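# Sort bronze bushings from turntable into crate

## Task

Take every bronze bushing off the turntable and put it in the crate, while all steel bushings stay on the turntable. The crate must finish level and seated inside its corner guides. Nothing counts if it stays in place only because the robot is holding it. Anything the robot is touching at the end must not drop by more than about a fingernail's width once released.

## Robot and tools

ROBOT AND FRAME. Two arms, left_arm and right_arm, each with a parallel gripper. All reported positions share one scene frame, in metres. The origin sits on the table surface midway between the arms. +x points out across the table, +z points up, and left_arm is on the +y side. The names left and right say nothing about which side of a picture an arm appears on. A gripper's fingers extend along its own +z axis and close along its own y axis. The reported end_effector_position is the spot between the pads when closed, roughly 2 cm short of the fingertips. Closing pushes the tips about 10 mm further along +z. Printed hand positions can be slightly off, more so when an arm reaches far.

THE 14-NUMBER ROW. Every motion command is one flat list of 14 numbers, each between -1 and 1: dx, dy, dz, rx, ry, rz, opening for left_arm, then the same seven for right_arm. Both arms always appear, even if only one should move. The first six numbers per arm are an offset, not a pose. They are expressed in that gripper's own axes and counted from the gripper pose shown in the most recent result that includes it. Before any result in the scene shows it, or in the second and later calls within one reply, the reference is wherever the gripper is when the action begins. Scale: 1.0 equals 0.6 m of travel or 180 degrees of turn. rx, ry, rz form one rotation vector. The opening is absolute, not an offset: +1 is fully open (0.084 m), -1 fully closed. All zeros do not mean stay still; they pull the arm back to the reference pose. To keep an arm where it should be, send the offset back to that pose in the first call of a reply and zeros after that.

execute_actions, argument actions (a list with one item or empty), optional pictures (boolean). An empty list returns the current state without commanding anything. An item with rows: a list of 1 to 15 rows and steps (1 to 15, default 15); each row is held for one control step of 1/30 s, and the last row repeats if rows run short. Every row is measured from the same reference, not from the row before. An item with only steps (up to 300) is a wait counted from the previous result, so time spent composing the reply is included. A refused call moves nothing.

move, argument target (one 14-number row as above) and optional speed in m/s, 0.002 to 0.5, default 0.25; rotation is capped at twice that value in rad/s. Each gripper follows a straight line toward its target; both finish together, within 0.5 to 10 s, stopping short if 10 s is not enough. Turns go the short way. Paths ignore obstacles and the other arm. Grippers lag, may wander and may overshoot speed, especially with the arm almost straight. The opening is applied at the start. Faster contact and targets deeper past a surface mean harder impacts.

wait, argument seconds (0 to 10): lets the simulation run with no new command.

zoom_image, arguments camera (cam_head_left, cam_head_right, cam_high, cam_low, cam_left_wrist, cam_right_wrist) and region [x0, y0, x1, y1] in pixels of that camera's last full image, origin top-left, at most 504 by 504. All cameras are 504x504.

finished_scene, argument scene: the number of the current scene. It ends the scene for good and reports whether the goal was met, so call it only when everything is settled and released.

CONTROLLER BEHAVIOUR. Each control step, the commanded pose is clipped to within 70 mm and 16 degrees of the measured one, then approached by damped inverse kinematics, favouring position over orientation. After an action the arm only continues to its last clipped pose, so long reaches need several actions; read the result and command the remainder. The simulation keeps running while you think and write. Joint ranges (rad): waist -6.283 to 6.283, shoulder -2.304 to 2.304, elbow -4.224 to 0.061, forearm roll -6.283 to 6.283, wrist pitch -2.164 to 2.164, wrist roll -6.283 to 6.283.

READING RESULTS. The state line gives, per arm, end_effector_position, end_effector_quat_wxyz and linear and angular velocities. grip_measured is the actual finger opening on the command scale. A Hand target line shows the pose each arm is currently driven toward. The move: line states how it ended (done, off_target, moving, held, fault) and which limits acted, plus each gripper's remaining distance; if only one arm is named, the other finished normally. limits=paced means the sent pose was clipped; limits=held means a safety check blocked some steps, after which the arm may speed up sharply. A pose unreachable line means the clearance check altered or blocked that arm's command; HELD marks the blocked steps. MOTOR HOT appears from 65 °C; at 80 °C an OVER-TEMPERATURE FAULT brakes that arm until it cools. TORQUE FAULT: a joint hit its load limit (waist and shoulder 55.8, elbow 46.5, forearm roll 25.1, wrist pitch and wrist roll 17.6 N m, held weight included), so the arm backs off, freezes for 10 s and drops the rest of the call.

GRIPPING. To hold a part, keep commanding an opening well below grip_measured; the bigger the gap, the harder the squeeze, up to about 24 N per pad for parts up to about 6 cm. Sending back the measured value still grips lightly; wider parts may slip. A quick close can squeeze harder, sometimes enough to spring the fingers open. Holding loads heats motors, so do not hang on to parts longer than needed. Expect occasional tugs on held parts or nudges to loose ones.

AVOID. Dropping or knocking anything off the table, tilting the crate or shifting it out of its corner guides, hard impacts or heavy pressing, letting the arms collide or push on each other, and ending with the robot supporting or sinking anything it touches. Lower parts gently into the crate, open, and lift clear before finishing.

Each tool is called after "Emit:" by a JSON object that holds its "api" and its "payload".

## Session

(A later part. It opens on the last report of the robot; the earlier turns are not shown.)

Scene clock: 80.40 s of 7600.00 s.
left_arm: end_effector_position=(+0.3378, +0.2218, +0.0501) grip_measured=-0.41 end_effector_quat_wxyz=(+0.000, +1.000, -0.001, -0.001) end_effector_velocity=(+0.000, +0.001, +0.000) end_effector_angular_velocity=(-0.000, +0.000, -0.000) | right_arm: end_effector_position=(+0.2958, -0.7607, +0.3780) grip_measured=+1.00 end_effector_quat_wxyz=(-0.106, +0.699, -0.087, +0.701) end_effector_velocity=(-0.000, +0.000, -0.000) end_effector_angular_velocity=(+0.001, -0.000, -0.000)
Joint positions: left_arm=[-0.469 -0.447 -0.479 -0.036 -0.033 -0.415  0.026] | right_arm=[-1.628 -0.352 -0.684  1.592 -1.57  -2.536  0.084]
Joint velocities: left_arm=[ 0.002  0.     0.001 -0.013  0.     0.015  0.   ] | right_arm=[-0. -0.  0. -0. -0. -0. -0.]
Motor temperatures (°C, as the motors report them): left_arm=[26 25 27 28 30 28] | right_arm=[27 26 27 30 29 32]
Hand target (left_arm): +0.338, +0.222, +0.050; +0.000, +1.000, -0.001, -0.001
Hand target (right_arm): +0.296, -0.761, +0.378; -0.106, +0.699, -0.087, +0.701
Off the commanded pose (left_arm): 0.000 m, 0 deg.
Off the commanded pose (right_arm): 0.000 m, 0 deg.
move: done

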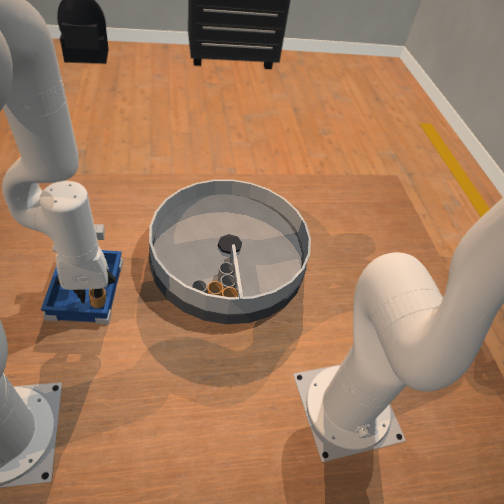

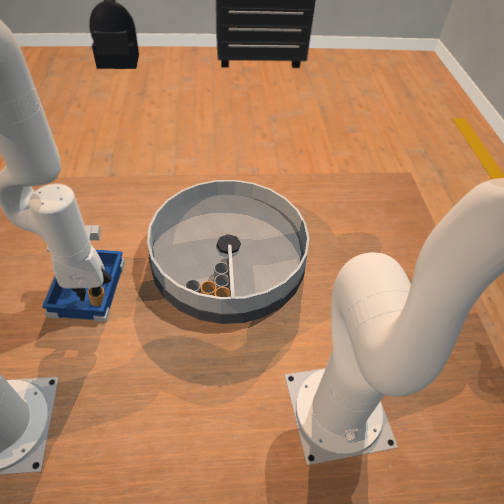

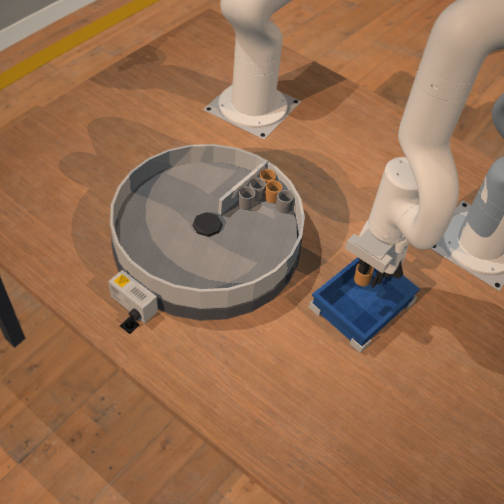

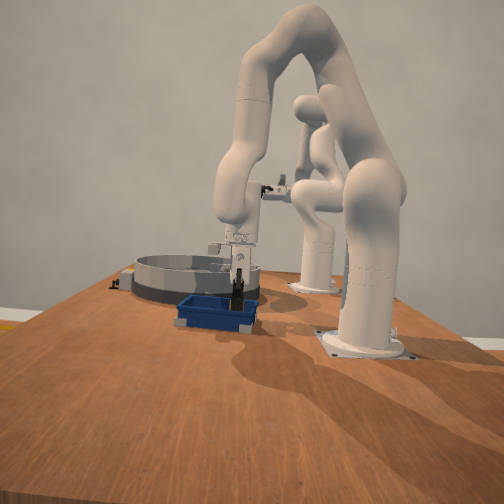

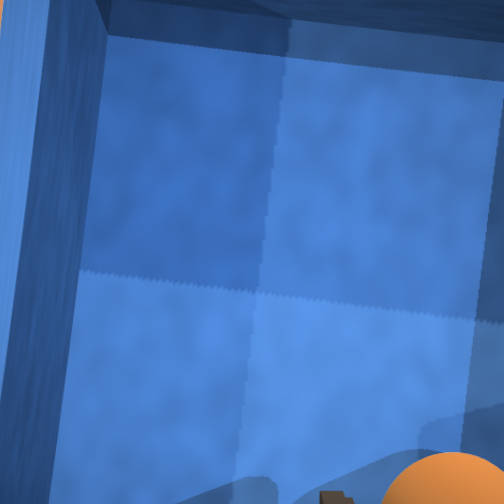

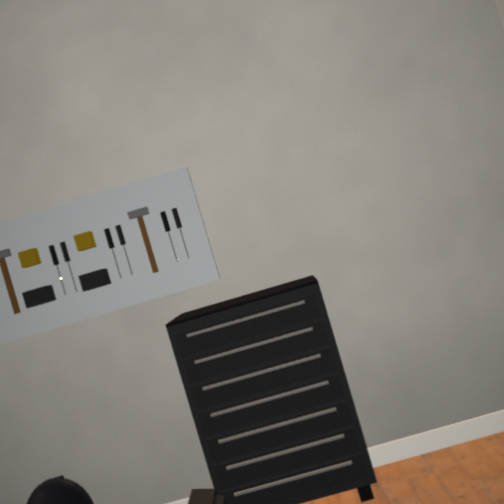

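Emit:
{"api": "move", "payload": {"target": [0,0,-0.333,0,0,0,-0.39,-0.457,-0.833,0.279,0.488,-0.069,-0.0675,1], "speed": 0.3}}

Scene clock: 89.03 s of 7600.00 s.
left_arm: end_effector_position=(+0.3382, +0.2218, +0.2492) grip_measured=-0.41 end_effector_quat_wxyz=(+0.000, +1.000, -0.001, -0.001) end_effector_velocity=(+0.000, -0.000, +0.001) end_effector_angular_velocity=(-0.001, -0.001, +0.002) | right_arm: end_effector_position=(+0.4485, -0.2025, +0.2479) grip_measured=+1.00 end_effector_quat_wxyz=(-0.500, +0.502, +0.500, +0.498) end_effector_velocity=(+0.000, +0.002, -0.001) end_effector_angular_velocity=(-0.000, -0.000, +0.006)
Joint positions: left_arm=[-0.468  0.098 -0.525 -0.002 -0.624 -0.448  0.026] | right_arm=[-0.327 -0.693 -0.761  1.349 -1.581 -3.071  0.084]
Joint velocities: left_arm=[ 0.     0.002 -0.001 -0.001 -0.001 -0.001 -0.   ] | right_arm=[ 0.006 -0.003 -0.004  0.     0.     0.001  0.   ]
Motor temperatures (°C, as the motors report them): left_arm=[26 25 27 28 30 28] | right_arm=[27 26 27 30 29 32]
Hand target (left_arm): +0.338, +0.222, +0.249; +0.000, +1.000, -0.001, -0.001
Hand target (right_arm): +0.449, -0.202, +0.248; +0.500, -0.502, -0.500, -0.497
Off the commanded pose (left_arm): 0.001 m, 0 deg.
Off the commanded pose (right_arm): 0.003 m, 0 deg.
move: done

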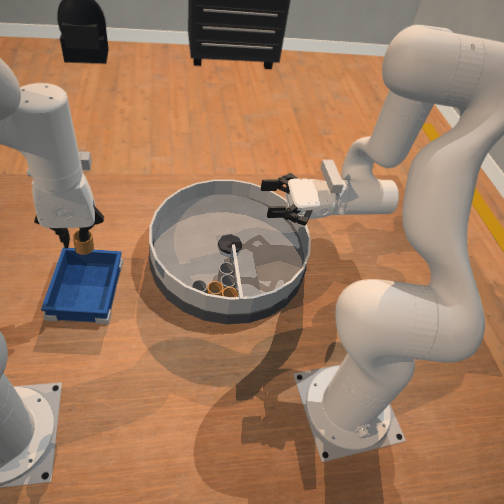

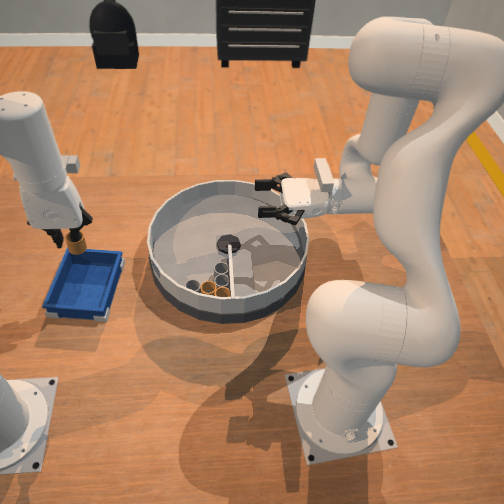

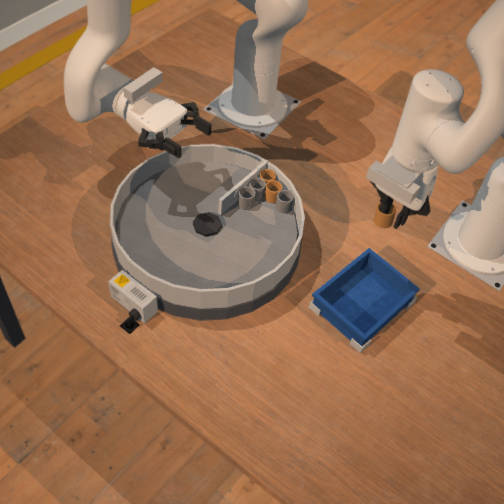

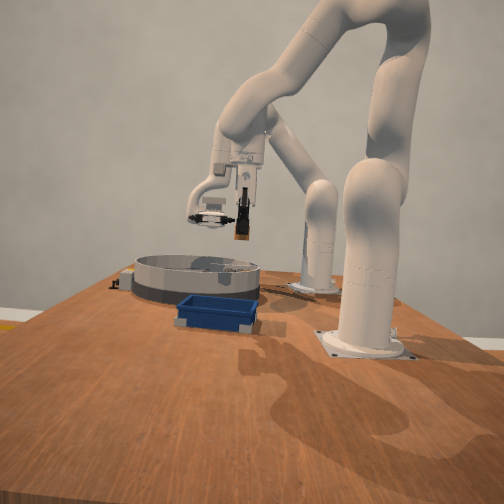

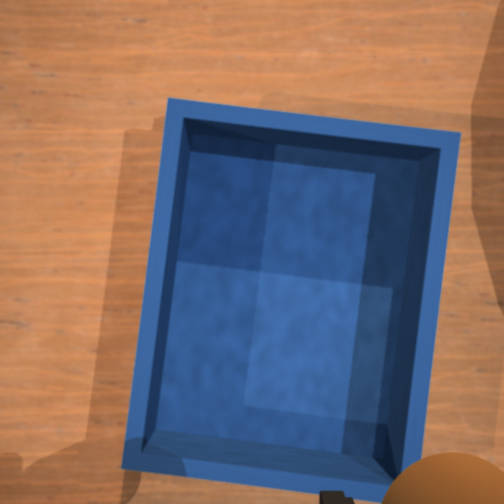

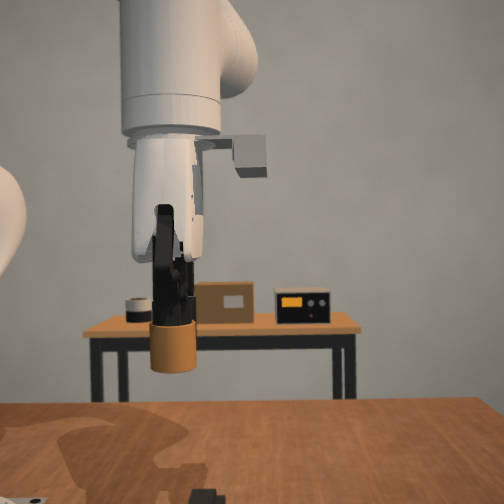

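Emit:
{"api": "move", "payload": {"target": [0.1863,0.27,0,0,0,0,0.15,-0.043,0.0025,0.271,0,0,0,0.6], "speed": 0.2}}

Scene clock: 91.03 s of 7600.00 s.
left_arm: end_effector_position=(+0.4502, +0.0603, +0.2494) grip_measured=+0.14 end_effector_quat_wxyz=(+0.000, +1.000, -0.001, -0.001) end_effector_velocity=(+0.001, -0.002, -0.000) end_effector_angular_velocity=(-0.000, +0.000, -0.001) | right_arm: end_effector_position=(+0.4501, -0.0405, +0.2210) grip_measured=+0.60 end_effector_quat_wxyz=(-0.500, +0.503, +0.500, +0.497) end_effector_velocity=(-0.000, +0.002, -0.000) end_effector_angular_velocity=(-0.000, +0.001, +0.001)
Joint positions: left_arm=[-0.658 -0.337 -1.014 -0.001 -0.678 -0.638  0.05 ] | right_arm=[ 0.056 -0.761 -0.773  1.731 -1.563 -3.125  0.069]
Joint velocities: left_arm=[-0.002 -0.005 -0.006 -0.001 -0.001 -0.     0.   ] | right_arm=[ 0.004 -0.001 -0.     0.003  0.     0.    -0.   ]
Motor temperatures (°C, as the motors report them): left_arm=[26 25 27 28 30 28] | right_arm=[27 26 27 30 29 32]
Hand target (left_arm): +0.450, +0.060, +0.249; +0.000, +1.000, -0.001, -0.001
Hand target (right_arm): +0.450, -0.040, +0.221; +0.500, -0.503, -0.500, -0.497
Off the commanded pose (left_arm): 0.001 m, 0 deg.
Off the commanded pose (right_arm): 0.001 m, 0 deg.
move: done

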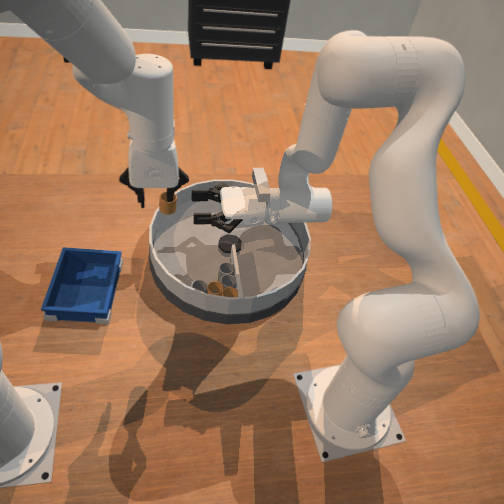

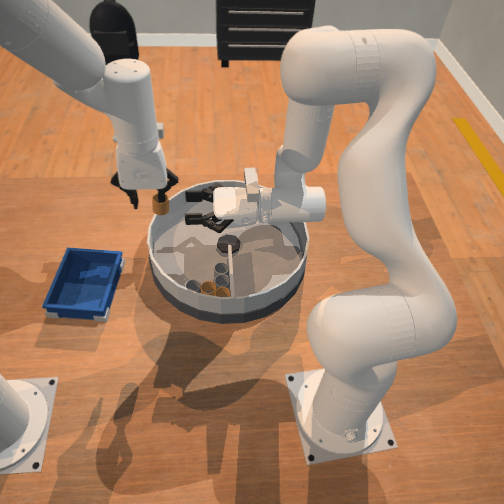

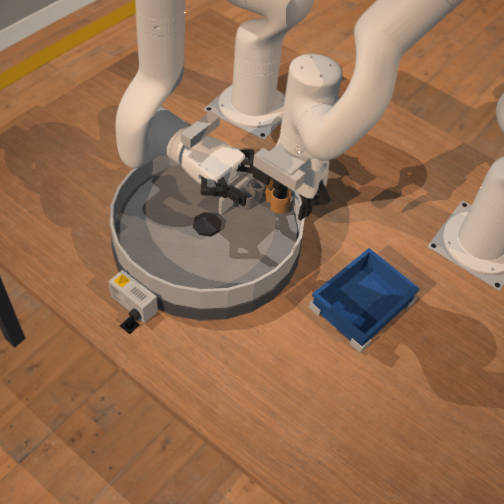

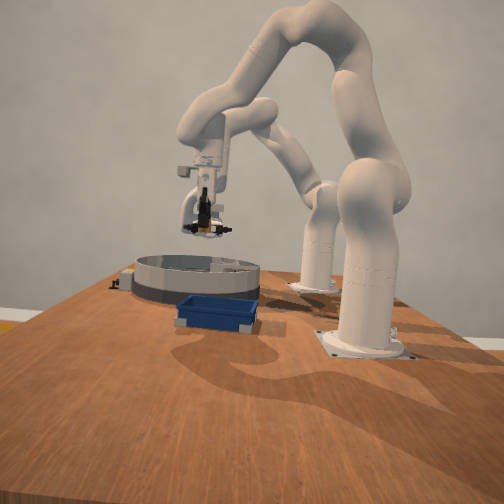

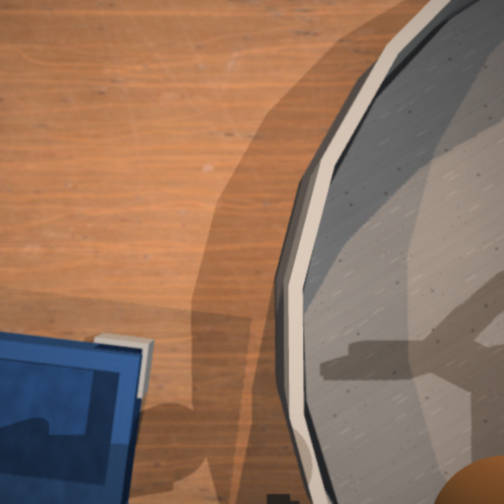

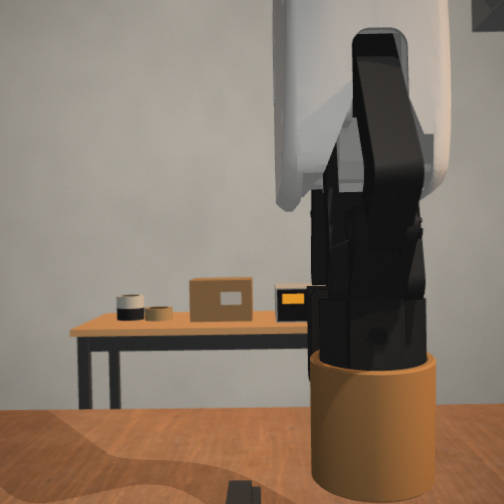

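Emit:
{"api": "move", "payload": {"target": [0,0,0,0,0,0,0.15,0.002,0,0.12,0,0,0,0.4], "speed": 0.1}}

Emit:
{"api": "move", "payload": {"target": [0,0,0,0,0,0,0.15,0,0,0,0,0,0,-0.6]}}

Emit:
{"api": "zoom_image", "payload": {"camera": "cam_head_left", "region": [110,150,230,250]}}

Scene clock: 93.17 s of 7600.00 s.
left_arm: end_effector_position=(+0.4502, +0.0603, +0.2494) grip_measured=+0.14 end_effector_quat_wxyz=(+0.000, +1.000, -0.001, -0.001) end_effector_velocity=(+0.000, +0.000, +0.000) end_effector_angular_velocity=(+0.000, -0.000, -0.000) | right_arm: end_effector_position=(+0.4503, +0.0312, +0.2217) grip_measured=+0.39 end_effector_quat_wxyz=(-0.500, +0.503, +0.500, +0.497) end_effector_velocity=(+0.001, +0.002, +0.001) end_effector_angular_velocity=(-0.000, -0.002, -0.000)
Joint positions: left_arm=[-0.658 -0.337 -1.014 -0.001 -0.678 -0.638  0.05 ] | right_arm=[ 0.217 -0.776 -0.819  1.892 -1.551 -3.096  0.061]
Joint velocities: left_arm=[ 0.  0.  0.  0. -0.  0.  0.] | right_arm=[ 0.004  0.001 -0.002  0.004  0.001  0.001  0.   ]
Motor temperatures (°C, as the motors report them): left_arm=[26 25 27 28 30 28] | right_arm=[27 26 27 30 29 32]
Hand target (left_arm): +0.450, +0.060, +0.249; +0.000, +1.000, -0.001, -0.001
Hand target (right_arm): +0.450, +0.031, +0.222; +0.500, -0.503, -0.500, -0.497
Off the commanded pose (left_arm): 0.000 m, 0 deg.
Off the commanded pose (right_arm): 0.000 m, 0 deg.
move: done

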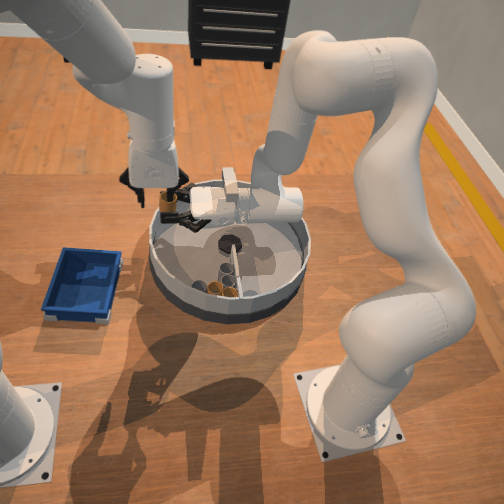

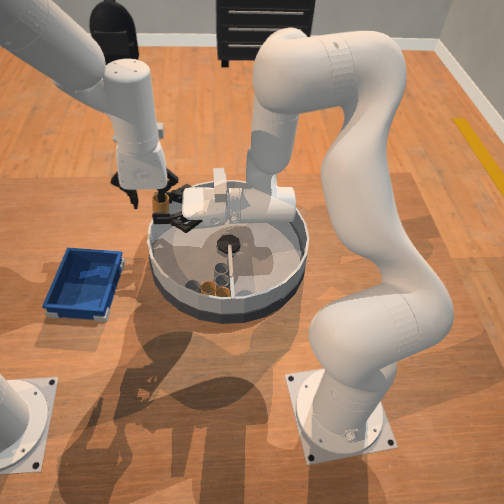

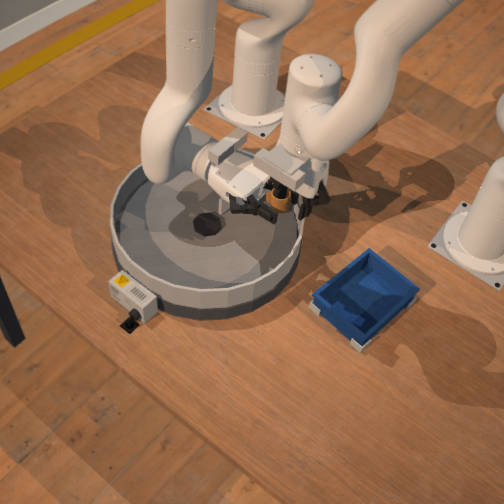

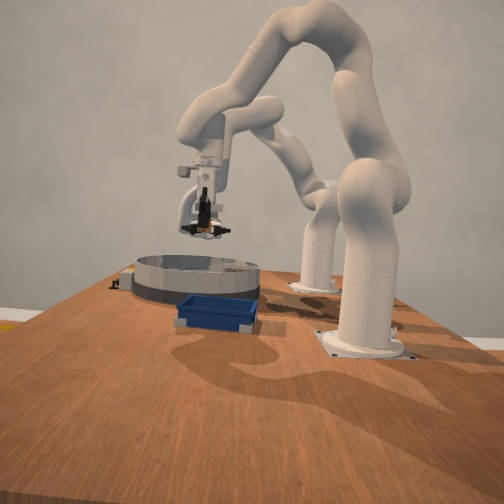

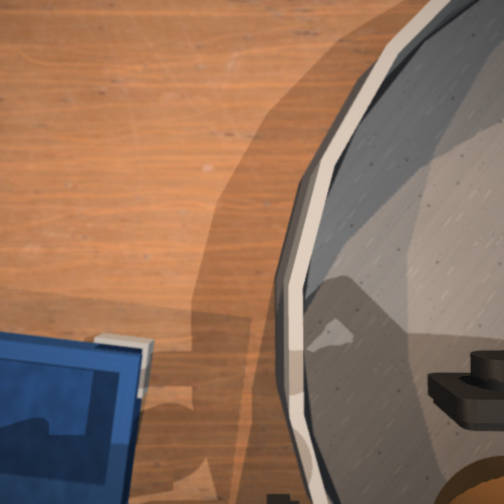

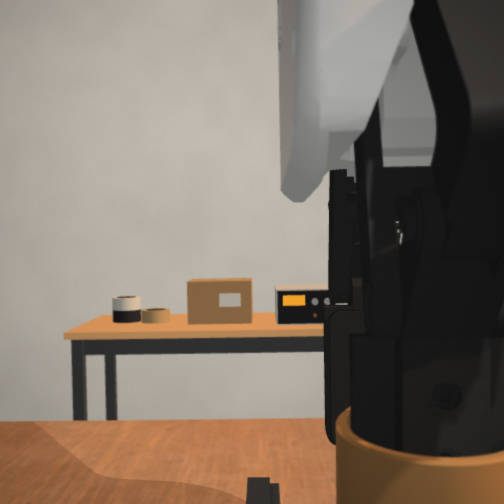

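Scene clock: 93.67 s of 7600.00 s.
left_arm: end_effector_position=(+0.4502, +0.0603, +0.2494) grip_measured=+0.14 end_effector_quat_wxyz=(+0.000, +1.000, -0.001, -0.001) end_effector_velocity=(-0.000, -0.001, -0.000) end_effector_angular_velocity=(-0.000, +0.000, -0.002) | right_arm: end_effector_position=(+0.4503, +0.0311, +0.2217) grip_measured=-0.15 end_effector_quat_wxyz=(-0.500, +0.503, +0.500, +0.497) end_effector_velocity=(-0.001, +0.000, -0.001) end_effector_angular_velocity=(-0.000, +0.001, +0.001)
Joint positions: left_arm=[-0.658 -0.337 -1.014 -0.001 -0.678 -0.638  0.05 ] | right_arm=[ 0.217 -0.776 -0.819  1.892 -1.551 -3.096  0.038]
Joint velocities: left_arm=[-0.001 -0.    -0.    -0.001  0.     0.002 -0.   ] | right_arm=[ 0.001 -0.001  0.    -0.     0.    -0.     0.   ]
Motor temperatures (°C, as the motors report them): left_arm=[26 25 27 28 30 28] | right_arm=[27 26 27 30 29 32]
Hand target (left_arm): +0.450, +0.060, +0.249; +0.000, +1.000, -0.001, -0.001
Hand target (right_arm): +0.450, +0.031, +0.222; +0.500, -0.503, -0.500, -0.497
Off the commanded pose (left_arm): 0.000 m, 0 deg.
Off the commanded pose (right_arm): 0.000 m, 0 deg.
move: done

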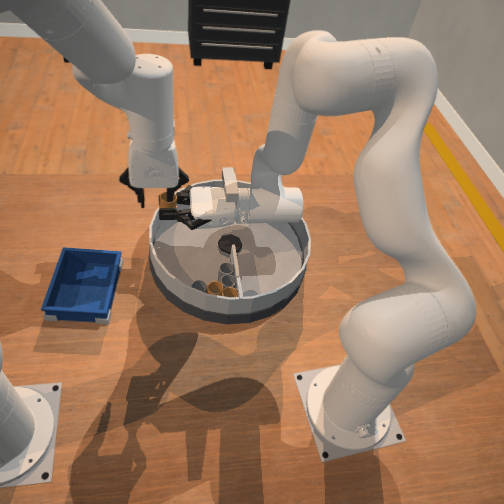

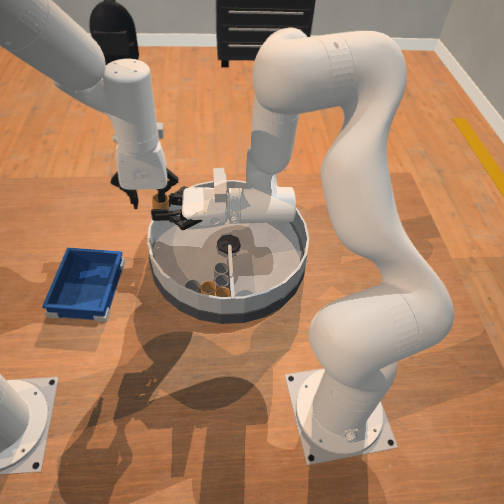

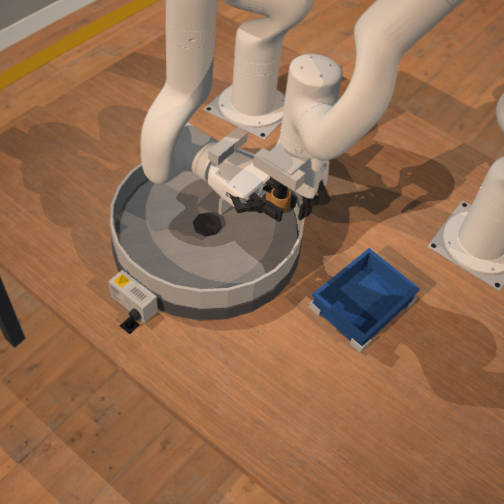

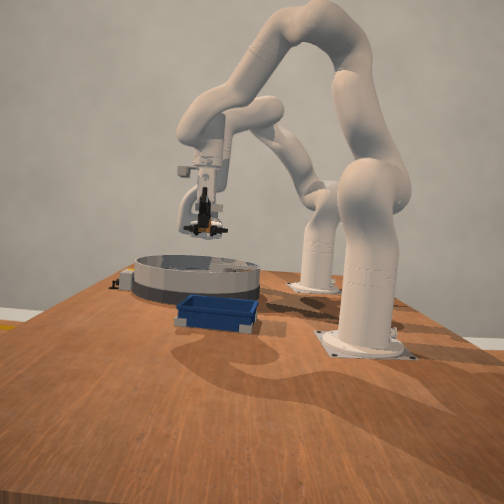

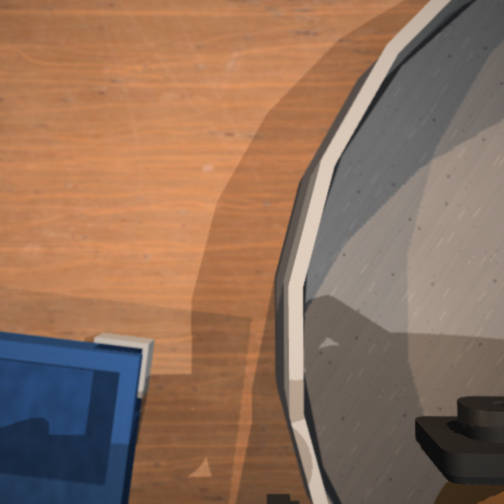

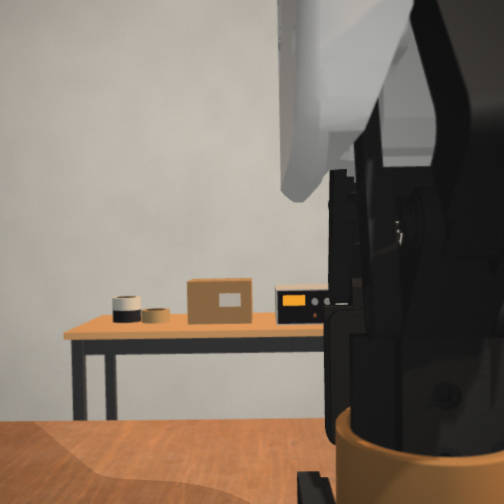

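Region (110, 150, 230, 250) of cam_head_left's 504x504 image, scaled by 4.200, with more detail than that image has.

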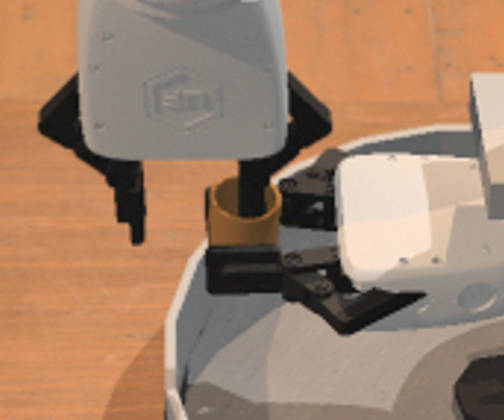

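Emit:
{"api": "move", "payload": {"target": [0,0,-0.055,0,0,0,0.15,0,0,0,0,0,0,-0.6], "speed": 0.04}}

Scene clock: 95.23 s of 7600.00 s.
left_arm: end_effector_position=(+0.4502, +0.0604, +0.2821) grip_measured=+0.14 end_effector_quat_wxyz=(-0.000, +1.000, -0.001, -0.001) end_effector_velocity=(-0.000, +0.000, +0.001) end_effector_angular_velocity=(+0.000, +0.000, +0.001) | right_arm: end_effector_position=(+0.4503, +0.0311, +0.2216) grip_measured=-0.62 end_effector_quat_wxyz=(-0.500, +0.503, +0.500, +0.497) end_effector_velocity=(-0.001, +0.000, +0.000) end_effector_angular_velocity=(+0.002, +0.000, +0.001)
Joint positions: left_arm=[-0.657 -0.295 -1.042 -0.001 -0.748 -0.638  0.05 ] | right_arm=[ 0.217 -0.776 -0.819  1.892 -1.551 -3.096  0.017]
Joint velocities: left_arm=[ 0.     0.002 -0.001 -0.    -0.003 -0.    -0.   ] | right_arm=[ 0.001 -0.     0.    -0.    -0.002 -0.     0.   ]
Motor temperatures (°C, as the motors report them): left_arm=[26 25 27 28 30 28] | right_arm=[27 26 27 30 29 32]
Hand target (left_arm): +0.450, +0.060, +0.282; +0.000, +1.000, -0.001, -0.001
Hand target (right_arm): +0.450, +0.031, +0.222; +0.500, -0.503, -0.500, -0.497
Off the commanded pose (left_arm): 0.000 m, 0 deg.
Off the commanded pose (right_arm): 0.000 m, 0 deg.
move: done

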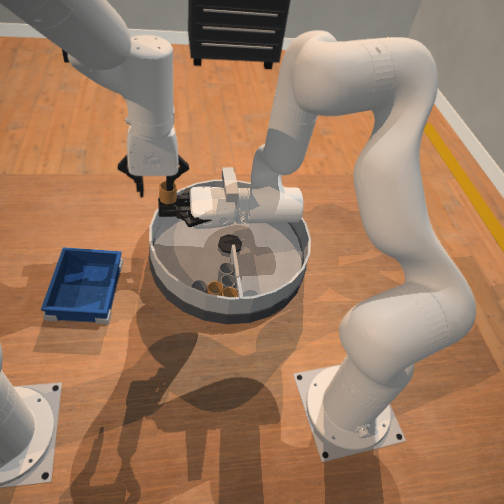

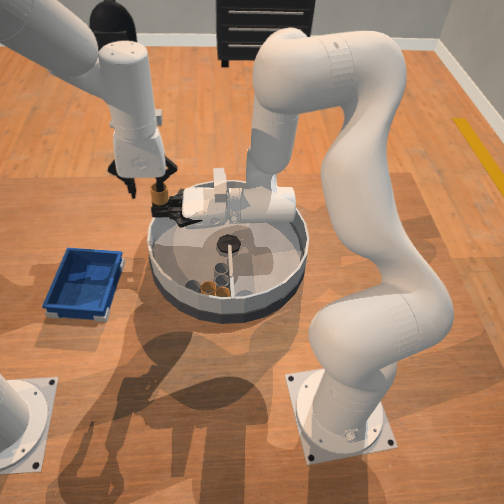

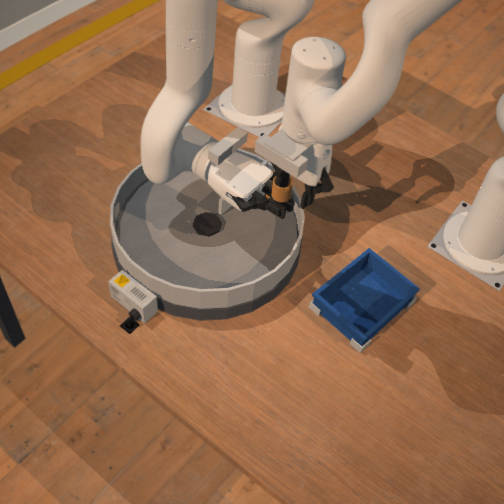

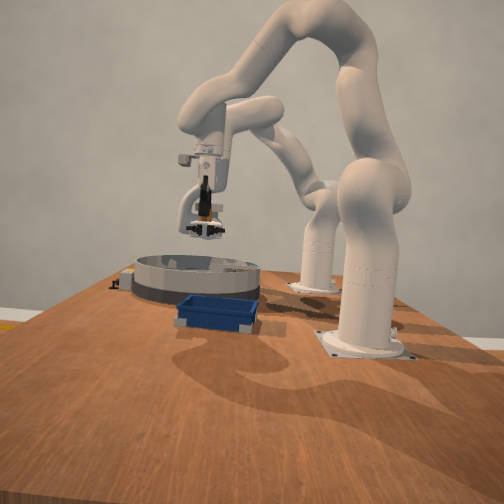

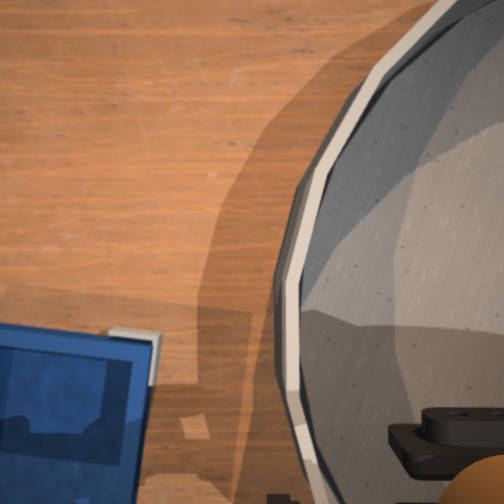

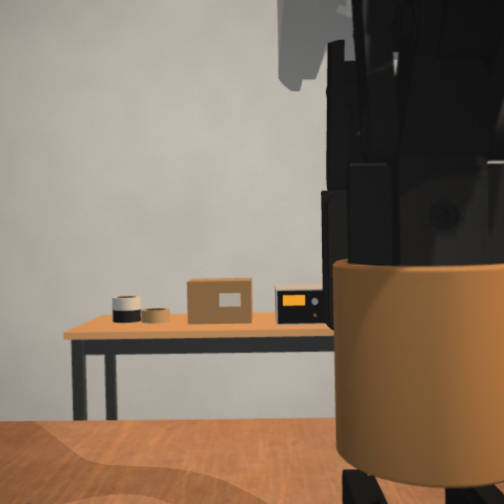

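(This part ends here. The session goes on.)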